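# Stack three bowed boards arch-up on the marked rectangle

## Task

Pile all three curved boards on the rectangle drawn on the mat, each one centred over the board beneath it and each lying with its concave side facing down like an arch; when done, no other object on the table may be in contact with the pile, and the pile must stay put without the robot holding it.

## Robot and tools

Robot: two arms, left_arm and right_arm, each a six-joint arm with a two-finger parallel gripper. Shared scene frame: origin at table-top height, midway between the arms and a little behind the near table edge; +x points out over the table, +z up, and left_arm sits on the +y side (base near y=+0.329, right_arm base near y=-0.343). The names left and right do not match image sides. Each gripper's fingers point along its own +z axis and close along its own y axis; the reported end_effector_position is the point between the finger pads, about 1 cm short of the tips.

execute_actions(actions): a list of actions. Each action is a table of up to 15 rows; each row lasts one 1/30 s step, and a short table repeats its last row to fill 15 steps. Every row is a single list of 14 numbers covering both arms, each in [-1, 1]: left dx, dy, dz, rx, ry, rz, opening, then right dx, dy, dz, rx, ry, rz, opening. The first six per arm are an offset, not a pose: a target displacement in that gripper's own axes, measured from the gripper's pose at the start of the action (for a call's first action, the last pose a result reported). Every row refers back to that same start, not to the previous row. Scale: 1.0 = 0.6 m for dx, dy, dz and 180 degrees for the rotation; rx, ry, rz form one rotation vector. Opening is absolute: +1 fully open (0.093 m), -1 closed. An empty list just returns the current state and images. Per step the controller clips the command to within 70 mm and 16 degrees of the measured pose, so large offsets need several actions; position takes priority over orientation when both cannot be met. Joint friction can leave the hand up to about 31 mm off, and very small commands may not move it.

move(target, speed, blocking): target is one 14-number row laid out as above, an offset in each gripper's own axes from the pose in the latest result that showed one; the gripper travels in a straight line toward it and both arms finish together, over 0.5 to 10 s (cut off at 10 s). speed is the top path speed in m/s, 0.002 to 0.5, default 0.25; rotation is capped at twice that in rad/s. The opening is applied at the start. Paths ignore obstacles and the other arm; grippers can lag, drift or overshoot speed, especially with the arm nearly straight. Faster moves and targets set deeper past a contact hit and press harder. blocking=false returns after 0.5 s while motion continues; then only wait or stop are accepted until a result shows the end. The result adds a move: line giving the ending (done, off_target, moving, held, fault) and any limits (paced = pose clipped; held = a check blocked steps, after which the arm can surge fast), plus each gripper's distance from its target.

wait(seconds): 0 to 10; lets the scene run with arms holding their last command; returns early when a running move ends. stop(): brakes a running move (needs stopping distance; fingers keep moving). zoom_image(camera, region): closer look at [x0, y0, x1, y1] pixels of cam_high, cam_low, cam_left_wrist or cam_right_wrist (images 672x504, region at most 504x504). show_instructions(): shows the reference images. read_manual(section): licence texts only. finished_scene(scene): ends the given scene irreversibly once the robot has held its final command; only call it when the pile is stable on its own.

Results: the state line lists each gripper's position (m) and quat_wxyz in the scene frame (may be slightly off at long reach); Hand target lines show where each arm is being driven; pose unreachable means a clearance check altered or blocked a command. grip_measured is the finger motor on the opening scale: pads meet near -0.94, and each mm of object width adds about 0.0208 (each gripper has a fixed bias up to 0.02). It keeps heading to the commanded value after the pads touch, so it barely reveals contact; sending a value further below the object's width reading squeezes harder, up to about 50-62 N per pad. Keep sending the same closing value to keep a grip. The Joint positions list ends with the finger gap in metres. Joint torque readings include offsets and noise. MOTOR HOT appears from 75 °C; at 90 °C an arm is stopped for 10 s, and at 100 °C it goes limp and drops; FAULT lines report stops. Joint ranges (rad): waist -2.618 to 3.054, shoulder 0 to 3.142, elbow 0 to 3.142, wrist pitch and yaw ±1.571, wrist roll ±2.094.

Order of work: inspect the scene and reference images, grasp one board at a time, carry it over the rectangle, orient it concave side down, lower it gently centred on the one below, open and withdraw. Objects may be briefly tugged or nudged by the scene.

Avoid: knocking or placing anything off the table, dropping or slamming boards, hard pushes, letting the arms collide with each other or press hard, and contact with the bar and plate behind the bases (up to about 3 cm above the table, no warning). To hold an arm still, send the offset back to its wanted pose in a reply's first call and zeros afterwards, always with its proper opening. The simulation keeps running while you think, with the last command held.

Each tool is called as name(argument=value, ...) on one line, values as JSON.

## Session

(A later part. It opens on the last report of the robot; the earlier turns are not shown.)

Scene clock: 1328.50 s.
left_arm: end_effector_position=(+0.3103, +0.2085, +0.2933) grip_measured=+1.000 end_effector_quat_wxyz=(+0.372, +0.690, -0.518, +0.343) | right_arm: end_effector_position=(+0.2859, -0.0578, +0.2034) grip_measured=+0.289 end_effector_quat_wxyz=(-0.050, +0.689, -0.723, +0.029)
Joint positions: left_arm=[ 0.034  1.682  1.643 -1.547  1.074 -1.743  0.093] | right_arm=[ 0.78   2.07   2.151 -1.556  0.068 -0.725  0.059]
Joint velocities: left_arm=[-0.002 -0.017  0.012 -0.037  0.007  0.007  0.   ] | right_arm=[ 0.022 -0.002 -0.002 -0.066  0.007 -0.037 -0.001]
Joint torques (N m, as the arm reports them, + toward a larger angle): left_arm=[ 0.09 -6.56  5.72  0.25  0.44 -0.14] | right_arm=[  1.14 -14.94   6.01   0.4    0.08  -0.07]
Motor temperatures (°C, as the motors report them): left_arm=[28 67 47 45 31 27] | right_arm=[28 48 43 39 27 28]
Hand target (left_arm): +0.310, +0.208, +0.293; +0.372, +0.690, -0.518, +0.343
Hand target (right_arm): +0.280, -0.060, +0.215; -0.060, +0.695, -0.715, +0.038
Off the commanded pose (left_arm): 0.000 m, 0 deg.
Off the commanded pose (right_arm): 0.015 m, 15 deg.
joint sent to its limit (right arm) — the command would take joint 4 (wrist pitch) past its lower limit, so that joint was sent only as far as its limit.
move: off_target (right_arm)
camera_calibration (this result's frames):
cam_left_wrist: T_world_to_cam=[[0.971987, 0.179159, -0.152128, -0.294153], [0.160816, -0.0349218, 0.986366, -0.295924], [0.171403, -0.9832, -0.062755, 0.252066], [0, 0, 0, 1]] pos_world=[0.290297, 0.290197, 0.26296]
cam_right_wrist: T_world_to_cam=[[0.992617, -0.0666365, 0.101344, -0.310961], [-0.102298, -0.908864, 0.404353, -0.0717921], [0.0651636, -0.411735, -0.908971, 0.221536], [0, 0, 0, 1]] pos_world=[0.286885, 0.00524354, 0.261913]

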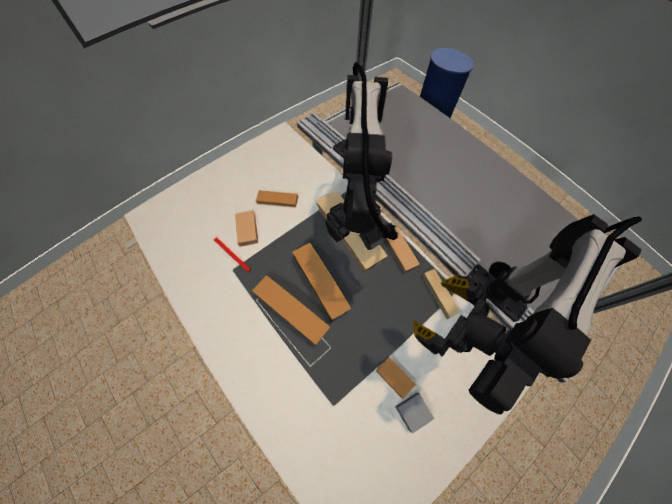

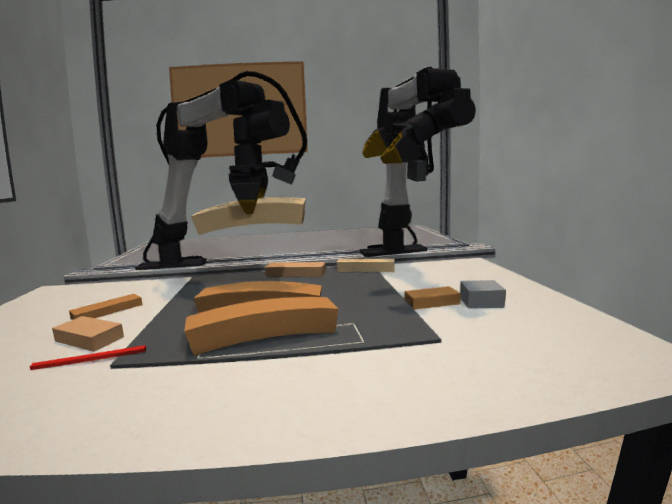

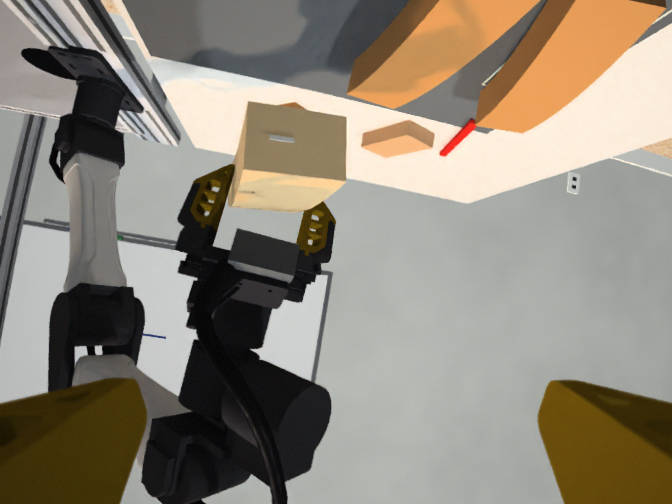

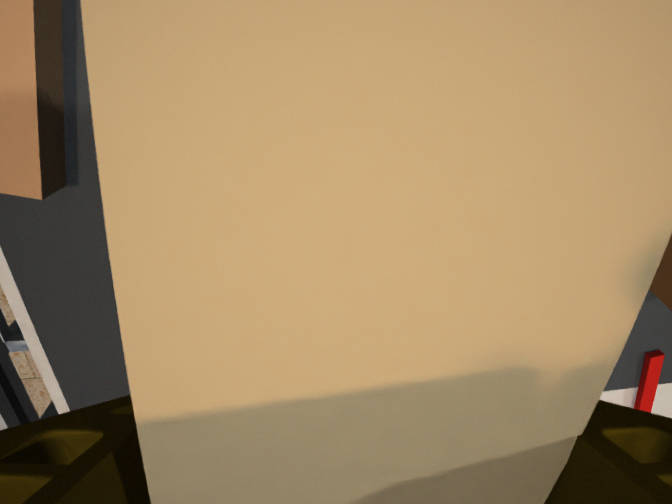

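move(target=[0,0,0,0,0,0,1, -0.04,-0.02,0.17,-0.035,0.055,0,-0.2], speed=0.12)

Scene clock: 1332.40 s.
left_arm: end_effector_position=(+0.3103, +0.2085, +0.2933) grip_measured=+1.000 end_effector_quat_wxyz=(+0.372, +0.690, -0.518, +0.343) | right_arm: end_effector_position=(+0.3077, -0.0352, +0.0911) grip_measured=+0.289 end_effector_quat_wxyz=(+0.057, +0.685, -0.725, +0.041)
Joint positions: left_arm=[ 0.034  1.682  1.643 -1.547  1.074 -1.743  0.093] | right_arm=[ 0.785  2.419  2.272 -1.545  0.082 -0.702  0.059]
Joint velocities: left_arm=[-0.012  0.012  0.007 -0.125  0.037 -0.022  0.   ] | right_arm=[ 0.017 -0.002 -0.002  0.051 -0.007  0.007 -0.   ]
Joint torques (N m, as the arm reports them, + toward a larger angle): left_arm=[-0.06 -6.47  5.67  0.19  0.45 -0.1 ] | right_arm=[  0.31 -15.76   8.85  -0.11   0.2    0.03]
Motor temperatures (°C, as the motors report them): left_arm=[28 67 47 44 31 27] | right_arm=[28 50 43 38 27 28]
Hand target (left_arm): +0.310, +0.208, +0.293; +0.372, +0.690, -0.518, +0.343
Hand target (right_arm): +0.309, -0.033, +0.103; +0.045, +0.685, -0.725, +0.050
Off the commanded pose (left_arm): 0.000 m, 0 deg.
Off the commanded pose (right_arm): 0.014 m, 1 deg.
joint sent to its limit (right arm) — the command would take joint 4 (wrist pitch) past its lower limit, so that joint was sent only as far as its limit.
move: off_target (right_arm)
camera_calibration (this result's frames):
cam_left_wrist: T_world_to_cam=[[0.971987, 0.179159, -0.152128, -0.294153], [0.160816, -0.0349218, 0.986366, -0.295924], [0.171403, -0.9832, -0.062755, 0.252066], [0, 0, 0, 1]] pos_world=[0.290297, 0.290197, 0.26296]
cam_right_wrist: T_world_to_cam=[[0.99669, -0.0770673, -0.0258839, -0.309696], [-0.0495297, -0.828096, 0.558393, -0.0310273], [-0.0644683, -0.555263, -0.829172, 0.154892], [0, 0, 0, 1]] pos_world=[0.317119, 0.0364449, 0.137742]

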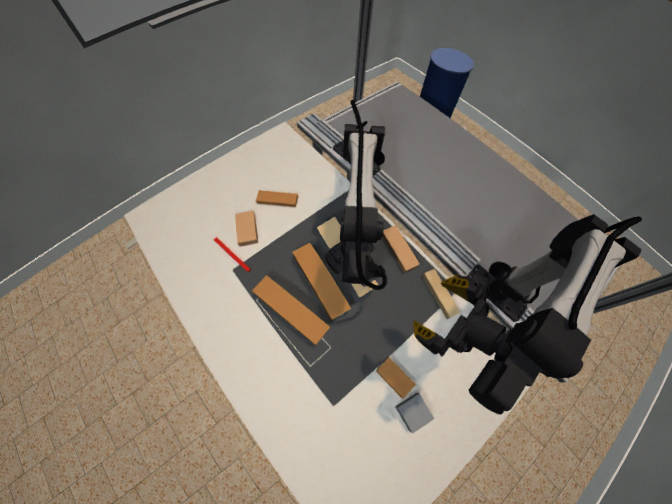

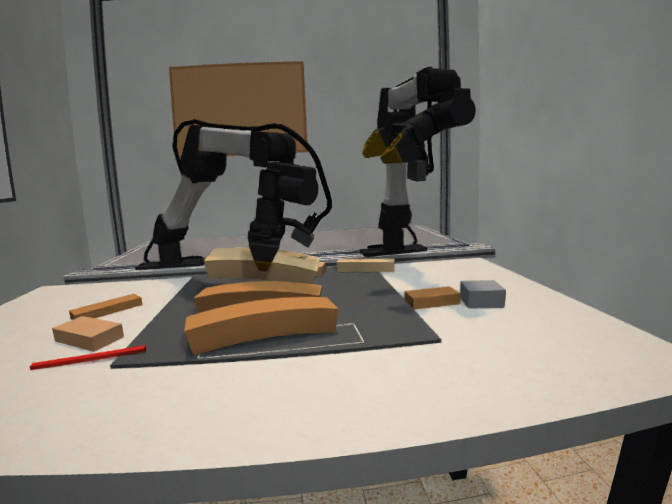

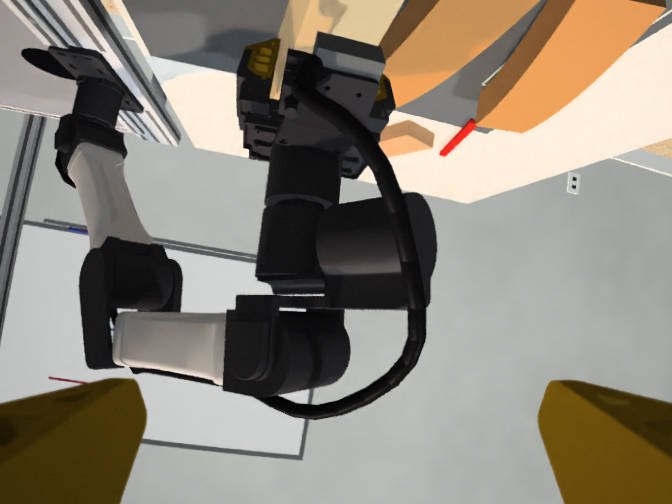

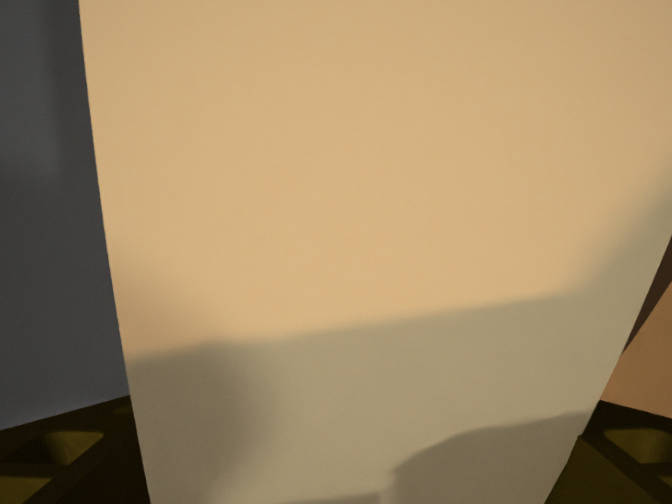

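move(target=[0,0,0,0,0,0,1, 0.008,0,0.05,0,-0.01,0,-0.2], speed=0.03)

move(target=[0,0,0,0,0,0,1, 0,0,0,0,0,0,0.8])

move(target=[0,0,0,0,0,0,1, 0.15,0,-0.2,0,-0.2,0,1], speed=0.15)

Scene clock: 1336.37 s.
left_arm: end_effector_position=(+0.3103, +0.2085, +0.2933) grip_measured=+1.000 end_effector_quat_wxyz=(+0.372, +0.690, -0.518, +0.343) | right_arm: end_effector_position=(+0.3063, -0.0429, +0.0581) grip_measured=+0.289 end_effector_quat_wxyz=(+0.053, +0.684, -0.726, +0.034)
Joint positions: left_arm=[ 0.034  1.682  1.643 -1.547  1.074 -1.743  0.093] | right_arm=[ 0.77   2.367  2.051 -1.365  0.07  -0.717  0.059]
Joint velocities: left_arm=[-0.012 -0.002 -0.007 -0.007 -0.007  0.051  0.   ] | right_arm=[ 0.017 -0.032 -0.002 -0.007 -0.051  0.007 -0.   ]
Joint torques (N m, as the arm reports them, + toward a larger angle): left_arm=[ 0.07 -6.51  5.71  0.21  0.44 -0.07] | right_arm=[ -0.89 -16.22   5.24   0.18  -0.03  -0.06]
Motor temperatures (°C, as the motors report them): left_arm=[28 66 47 44 31 27] | right_arm=[28 52 43 38 27 28]
Hand target (left_arm): +0.310, +0.208, +0.293; +0.372, +0.690, -0.518, +0.343
Hand target (right_arm): +0.307, -0.044, +0.062; +0.046, +0.685, -0.726, +0.031
Off the commanded pose (left_arm): 0.000 m, 0 deg.
Off the commanded pose (right_arm): 0.004 m, 1 deg.
move: done
camera_calibration (this result's frames):
cam_left_wrist: T_world_to_cam=[[0.971987, 0.179159, -0.152128, -0.294153], [0.160816, -0.0349218, 0.986366, -0.295924], [0.171403, -0.9832, -0.062755, 0.252066], [0, 0, 0, 1]] pos_world=[0.290297, 0.290197, 0.26296]
cam_right_wrist: T_world_to_cam=[[0.996479, -0.0784743, -0.0295237, -0.309552], [-0.0497647, -0.836959, 0.544998, -0.0186246], [-0.0674784, -0.541609, -0.837918, 0.125201], [0, 0, 0, 1]] pos_world=[0.315984, 0.0279303, 0.10592]

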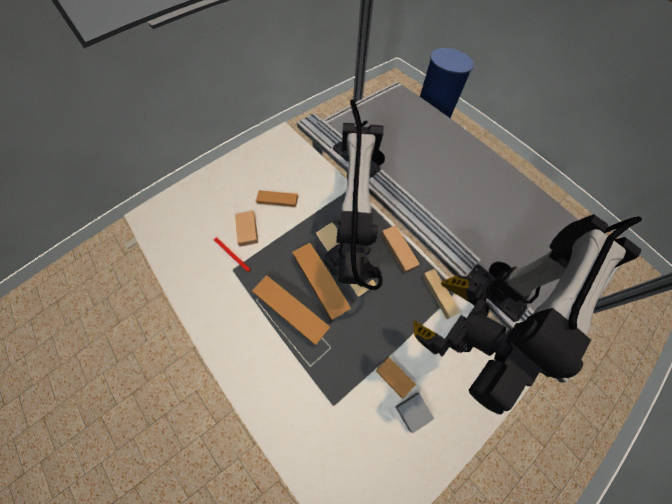

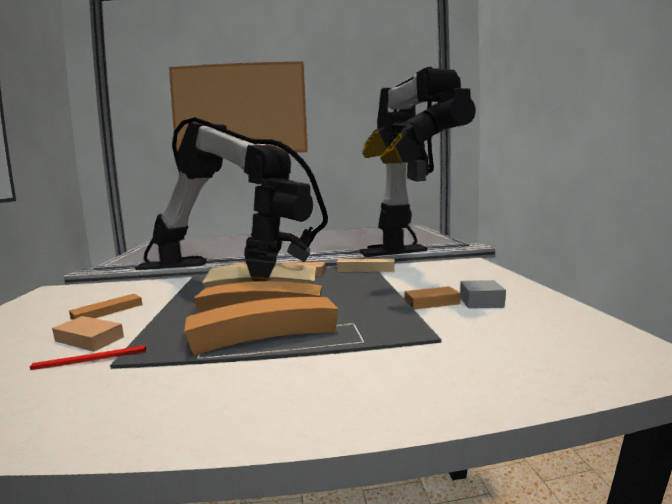

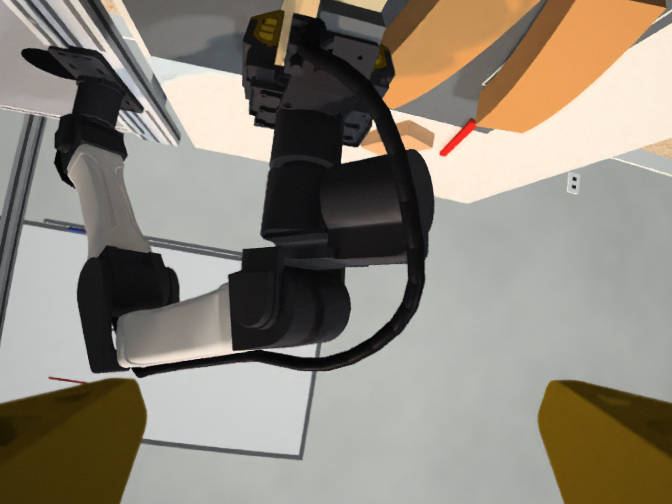

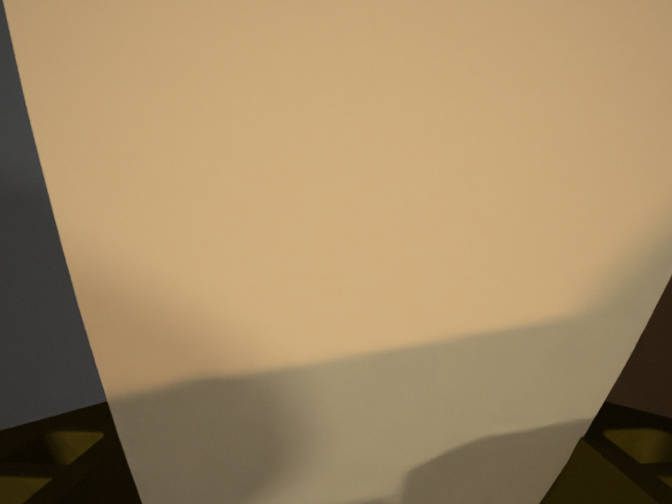

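Scene clock: 1336.87 s.
left_arm: end_effector_position=(+0.3103, +0.2085, +0.2933) grip_measured=+1.000 end_effector_quat_wxyz=(+0.372, +0.690, -0.518, +0.343) | right_arm: end_effector_position=(+0.3043, -0.0429, +0.0582) grip_measured=+0.798 end_effector_quat_wxyz=(+0.056, +0.684, -0.726, +0.032)
Joint positions: left_arm=[ 0.034  1.682  1.643 -1.547  1.074 -1.743  0.093] | right_arm=[ 0.771  2.367  2.051 -1.371  0.065 -0.716  0.083]
Joint velocities: left_arm=[ 0.002 -0.017  0.002 -0.007  0.022 -0.007  0.   ] | right_arm=[-0.012  0.002 -0.007  0.007  0.007 -0.037  0.   ]
Joint torques (N m, as the arm reports them, + toward a larger angle): left_arm=[-0.09 -6.64  5.79  0.25  0.46 -0.1 ] | right_arm=[ -0.02 -14.47   6.61   0.11   0.02   0.06]
Motor temperatures (°C, as the motors report them): left_arm=[28 66 47 44 31 27] | right_arm=[28 52 43 38 27 28]
Hand target (left_arm): +0.310, +0.208, +0.293; +0.372, +0.690, -0.518, +0.343
Hand target (right_arm): +0.306, -0.043, +0.058; +0.053, +0.684, -0.726, +0.035
Off the commanded pose (left_arm): 0.000 m, 0 deg.
Off the commanded pose (right_arm): 0.002 m, 0 deg.
move: done
camera_calibration (this result's frames):
cam_left_wrist: T_world_to_cam=[[0.971987, 0.179159, -0.152128, -0.294153], [0.160816, -0.0349218, 0.986366, -0.295924], [0.171403, -0.9832, -0.062755, 0.252066], [0, 0, 0, 1]] pos_world=[0.290297, 0.290197, 0.26296]
cam_right_wrist: T_world_to_cam=[[0.996208, -0.07866, -0.0371675, -0.307083], [-0.0457113, -0.836754, 0.545668, -0.020036], [-0.0740223, -0.5419, -0.837177, 0.127092], [0, 0, 0, 1]] pos_world=[0.314411, 0.0279507, 0.105918]

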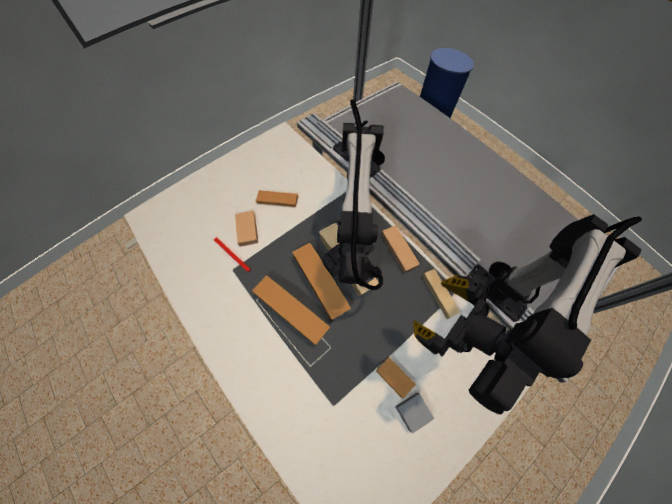

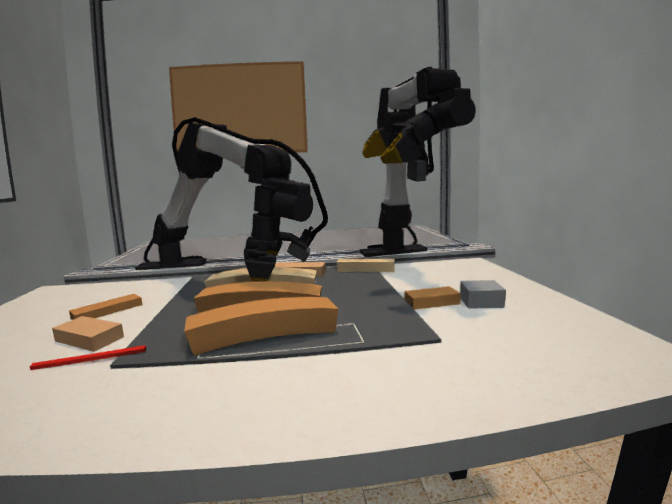

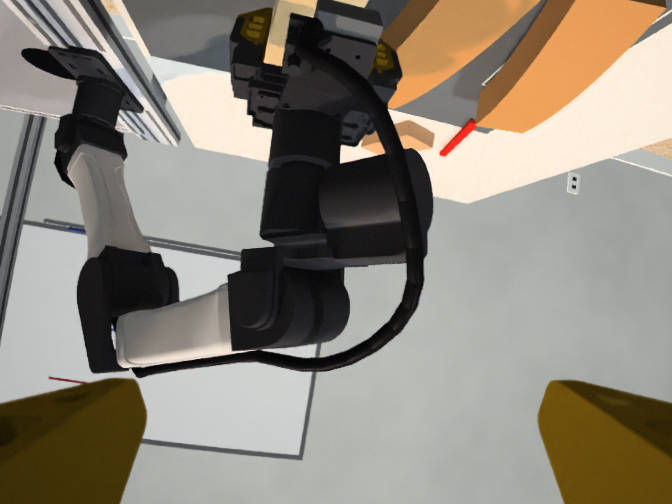

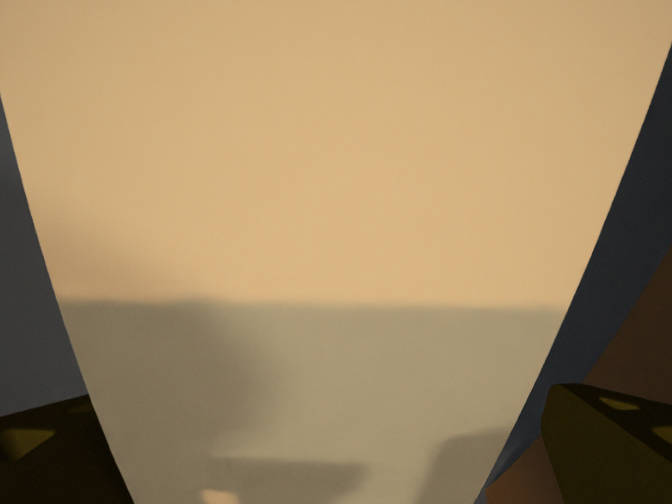

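Scene clock: 1339.43 s.
left_arm: end_effector_position=(+0.3103, +0.2085, +0.2933) grip_measured=+1.000 end_effector_quat_wxyz=(+0.372, +0.690, -0.518, +0.343) | right_arm: end_effector_position=(+0.3101, -0.1141, +0.1943) grip_measured=+0.983 end_effector_quat_wxyz=(-0.171, +0.663, -0.708, -0.174)
Joint positions: left_arm=[ 0.034  1.682  1.643 -1.547  1.074 -1.743  0.093] | right_arm=[ 0.425  1.801  1.66  -1.192 -0.431 -1.007  0.092]
Joint velocities: left_arm=[-0.017  0.002 -0.012  0.007 -0.11  -0.037  0.   ] | right_arm=[ 0.007 -0.017 -0.002 -0.007 -0.037 -0.022 -0.001]
Joint torques (N m, as the arm reports them, + toward a larger angle): left_arm=[ 0.08 -6.58  5.73  0.2   0.47 -0.07] | right_arm=[ -0.87 -10.96   5.37   0.83  -0.47  -0.08]
Motor temperatures (°C, as the motors report them): left_arm=[28 66 47 44 31 27] | right_arm=[28 52 43 37 27 28]
Hand target (left_arm): +0.310, +0.208, +0.293; +0.372, +0.690, -0.518, +0.343
Hand target (right_arm): +0.306, -0.117, +0.191; -0.169, +0.662, -0.708, -0.180
Off the commanded pose (left_arm): 0.000 m, 0 deg.
Off the commanded pose (right_arm): 0.009 m, 1 deg.
move: done
camera_calibration (this result's frames):
cam_left_wrist: T_world_to_cam=[[0.971987, 0.179159, -0.152128, -0.294153], [0.160816, -0.0349218, 0.986366, -0.295924], [0.171403, -0.9832, -0.062755, 0.252066], [0, 0, 0, 1]] pos_world=[0.290297, 0.290197, 0.26296]
cam_right_wrist: T_world_to_cam=[[0.996803, -0.0713362, -0.0359745, -0.312921], [-0.0728041, -0.996491, -0.0412936, -0.0493765], [-0.0329026, 0.0437807, -0.998499, 0.288313], [0, 0, 0, 1]] pos_world=[0.317813, -0.0841484, 0.274584]

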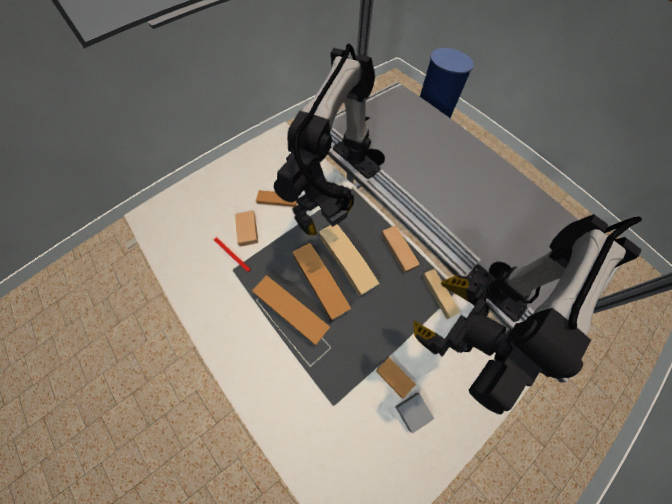

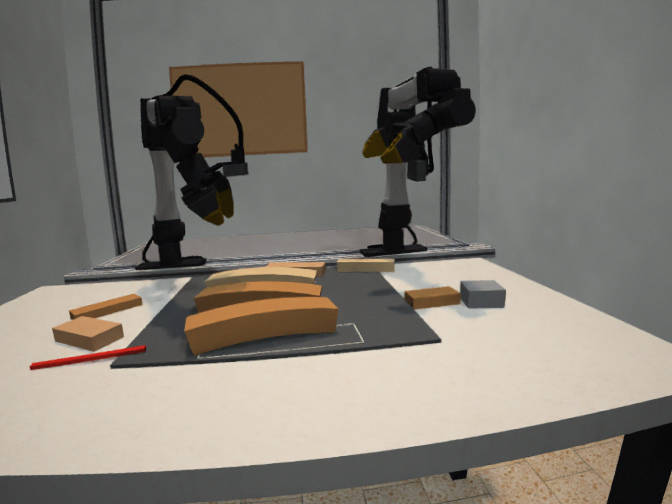

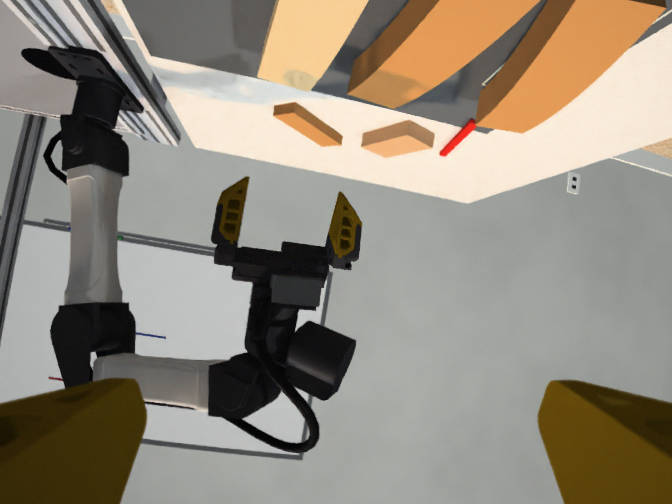

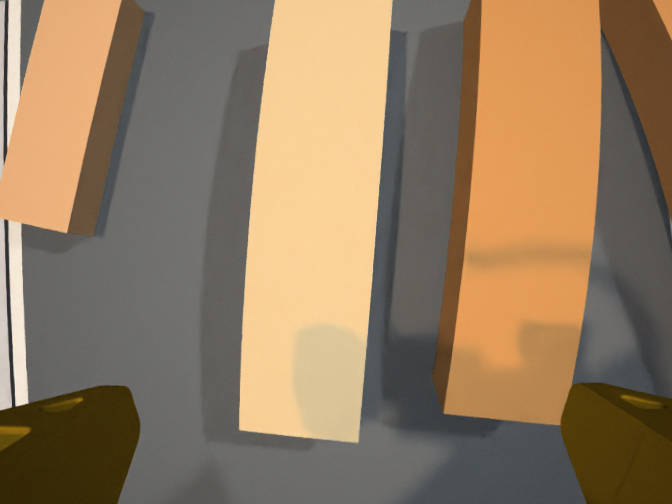

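move(target=[0,0,0,0,0,0.5,1, -0.058,-0.155,0.147,0.016,0,0.029,0.9], speed=0.3)

move(target=[0,0,0,0,0,0.45,1, 0.04,0,0.075,0,0,0,0.9], speed=0.3)

Scene clock: 1356.23 s.
left_arm: end_effector_position=(+0.3103, +0.2085, +0.2933) grip_measured=+1.000 end_effector_quat_wxyz=(-0.023, -0.126, +0.853, -0.505) | right_arm: end_effector_position=(+0.4032, -0.0518, +0.1402) grip_measured=+0.902 end_effector_quat_wxyz=(+0.187, -0.624, +0.740, +0.168)
Joint positions: left_arm=[ 0.034  1.682  1.643 -1.547  1.074 -0.183  0.093] | right_arm=[ 0.466  2.203  2.011 -1.064 -0.401 -0.85   0.089]
Joint velocities: left_arm=[-0.007  0.002  0.002 -0.051 -0.081  0.081  0.   ] | right_arm=[-0.017 -0.002 -0.007 -0.007 -0.066 -0.022  0.001]
Joint torques (N m, as the arm reports them, + toward a larger angle): left_arm=[-0.05 -6.69  5.72  0.34  0.49  0.01] | right_arm=[  0.67 -11.96   8.36   0.95  -0.23   0.04]
Motor temperatures (°C, as the motors report them): left_arm=[28 64 46 43 30 27] | right_arm=[28 52 42 37 27 28]
Hand target (left_arm): +0.310, +0.208, +0.293; -0.020, -0.122, +0.854, -0.505
Hand target (right_arm): +0.405, -0.047, +0.130; +0.180, -0.625, +0.741, +0.165
Off the commanded pose (left_arm): 0.000 m, 1 deg.
Off the commanded pose (right_arm): 0.010 m, 1 deg.
move: done
camera_calibration (this result's frames):
cam_left_wrist: T_world_to_cam=[[0.229511, -0.463705, 0.855747, -0.225371], [-0.910013, 0.209645, 0.357666, 0.169824], [-0.345254, -0.860829, -0.373862, 0.47815], [0, 0, 0, 1]] pos_world=[0.37135, 0.271497, 0.310883]
cam_right_wrist: T_world_to_cam=[[0.983991, -0.175412, -0.0315096, -0.404074], [-0.176968, -0.982605, -0.0563061, 0.0620515], [-0.0210847, 0.0609809, -0.997916, 0.230684], [0, 0, 0, 1]] pos_world=[0.41345, -0.0239745, 0.220965]

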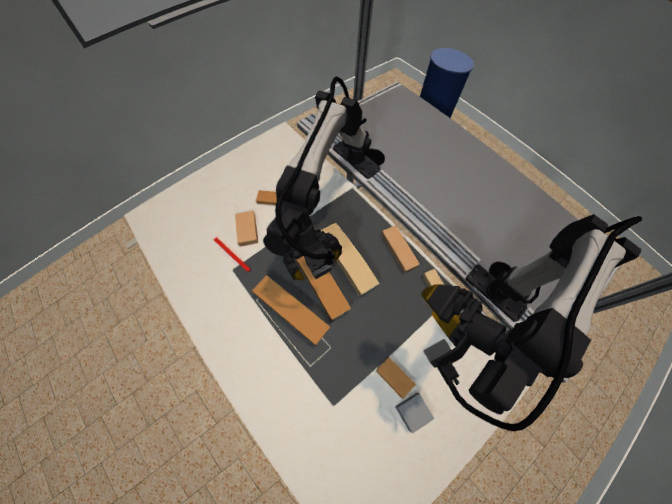

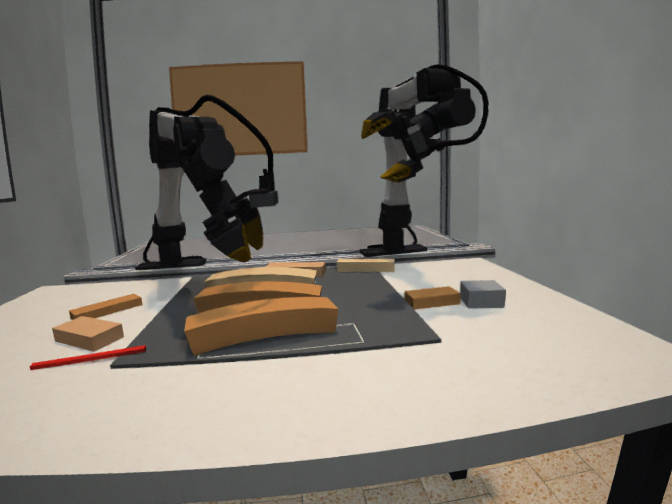

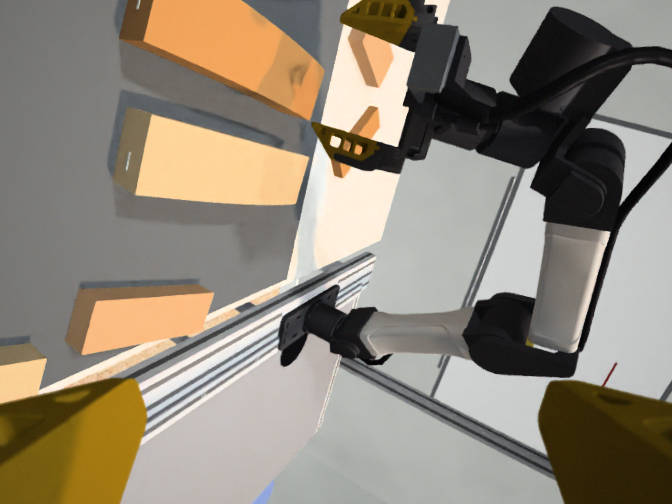

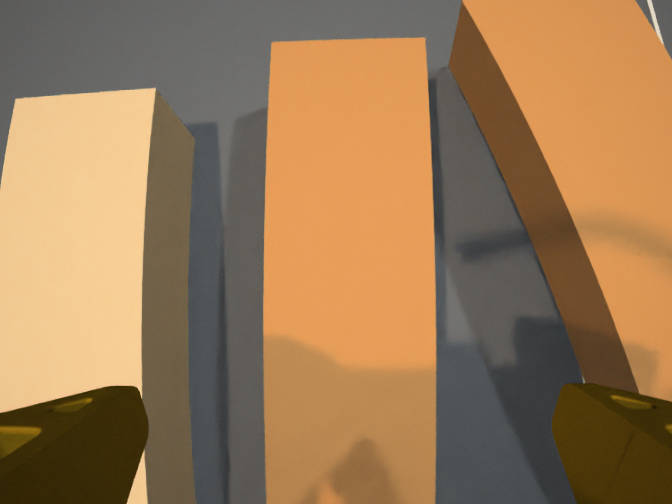

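Scene clock: 1359.23 s.
left_arm: end_effector_position=(+0.3103, +0.2085, +0.2933) grip_measured=+1.000 end_effector_quat_wxyz=(+0.309, +0.455, +0.733, -0.400) | right_arm: end_effector_position=(+0.4068, -0.0497, +0.1015) grip_measured=+0.902 end_effector_quat_wxyz=(+0.199, -0.624, +0.737, +0.165)
Joint positions: left_arm=[ 0.034  1.682  1.643 -1.547  1.074  1.222  0.093] | right_arm=[ 0.466  2.203  1.849 -0.877 -0.401 -0.85   0.089]
Joint velocities: left_arm=[ 0.012  0.007 -0.007 -0.037 -0.022 -0.007  0.   ] | right_arm=[ 0.002 -0.017 -0.017 -0.007 -0.007  0.007 -0.   ]
Joint torques (N m, as the arm reports them, + toward a larger angle): left_arm=[-0.01 -6.54  5.75  0.28  0.5  -0.02] | right_arm=[ -0.1  -13.58   5.58   1.02  -0.37   0.05]
Motor temperatures (°C, as the motors report them): left_arm=[28 64 46 42 30 27] | right_arm=[28 53 42 37 27 28]
Hand target (left_arm): +0.310, +0.208, +0.293; +0.311, +0.459, +0.731, -0.399
Hand target (right_arm): +0.402, -0.051, +0.089; +0.187, -0.624, +0.740, +0.168
Off the commanded pose (left_arm): 0.000 m, 1 deg.
Off the commanded pose (right_arm): 0.013 m, 1 deg.
move: off_target (right_arm)
camera_calibration (this result's frames):
cam_left_wrist: T_world_to_cam=[[-0.917675, -0.265503, 0.295601, 0.253628], [-0.388066, 0.758629, -0.523342, 0.151835], [-0.0853027, -0.594971, -0.799208, 0.466826], [0, 0, 0, 1]] pos_world=[0.331492, 0.2299, 0.37758]
cam_right_wrist: T_world_to_cam=[[0.98445, -0.175295, -0.0113708, -0.410725], [-0.175657, -0.981813, -0.0720316, 0.0637507], [0.00146283, 0.0729089, -0.997338, 0.183321], [0, 0, 0, 1]] pos_world=[0.415268, -0.0227725, 0.182754]

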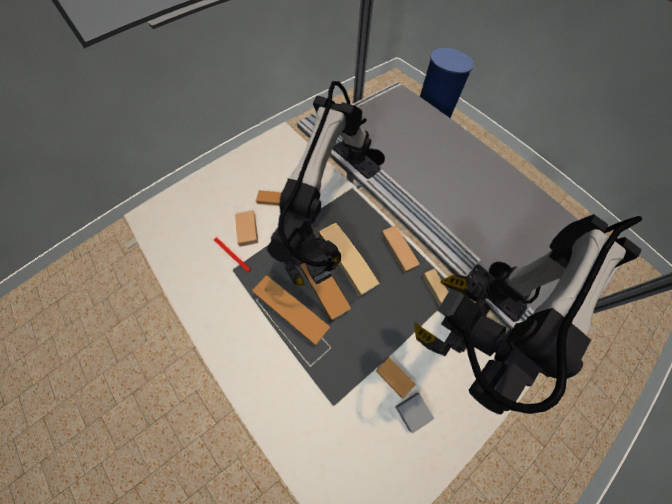

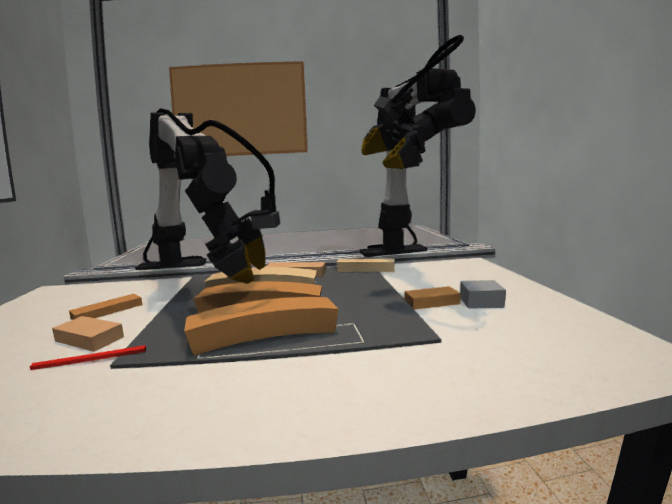

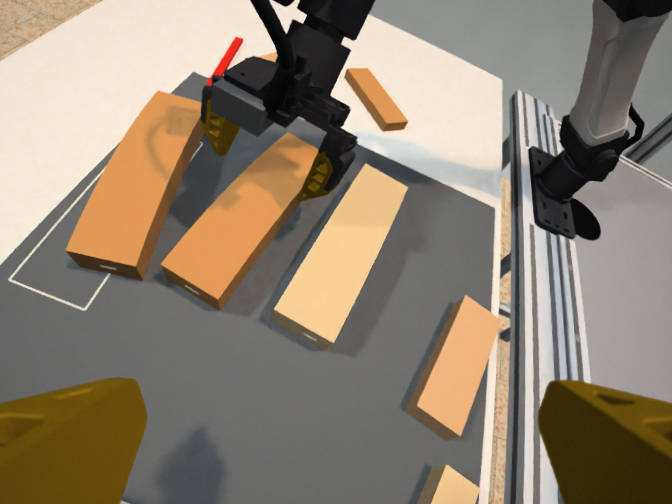

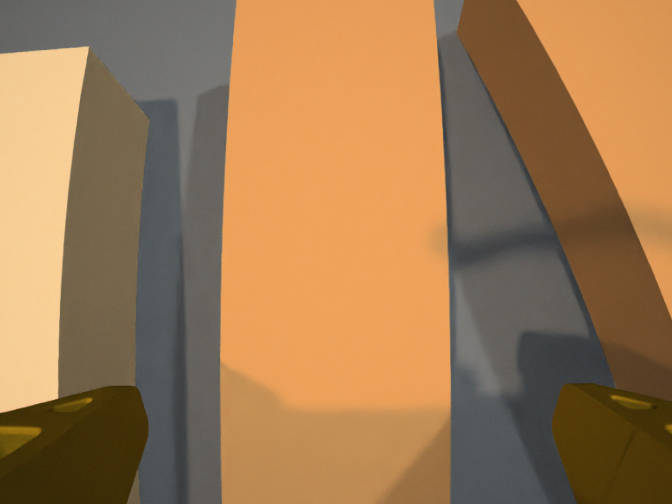

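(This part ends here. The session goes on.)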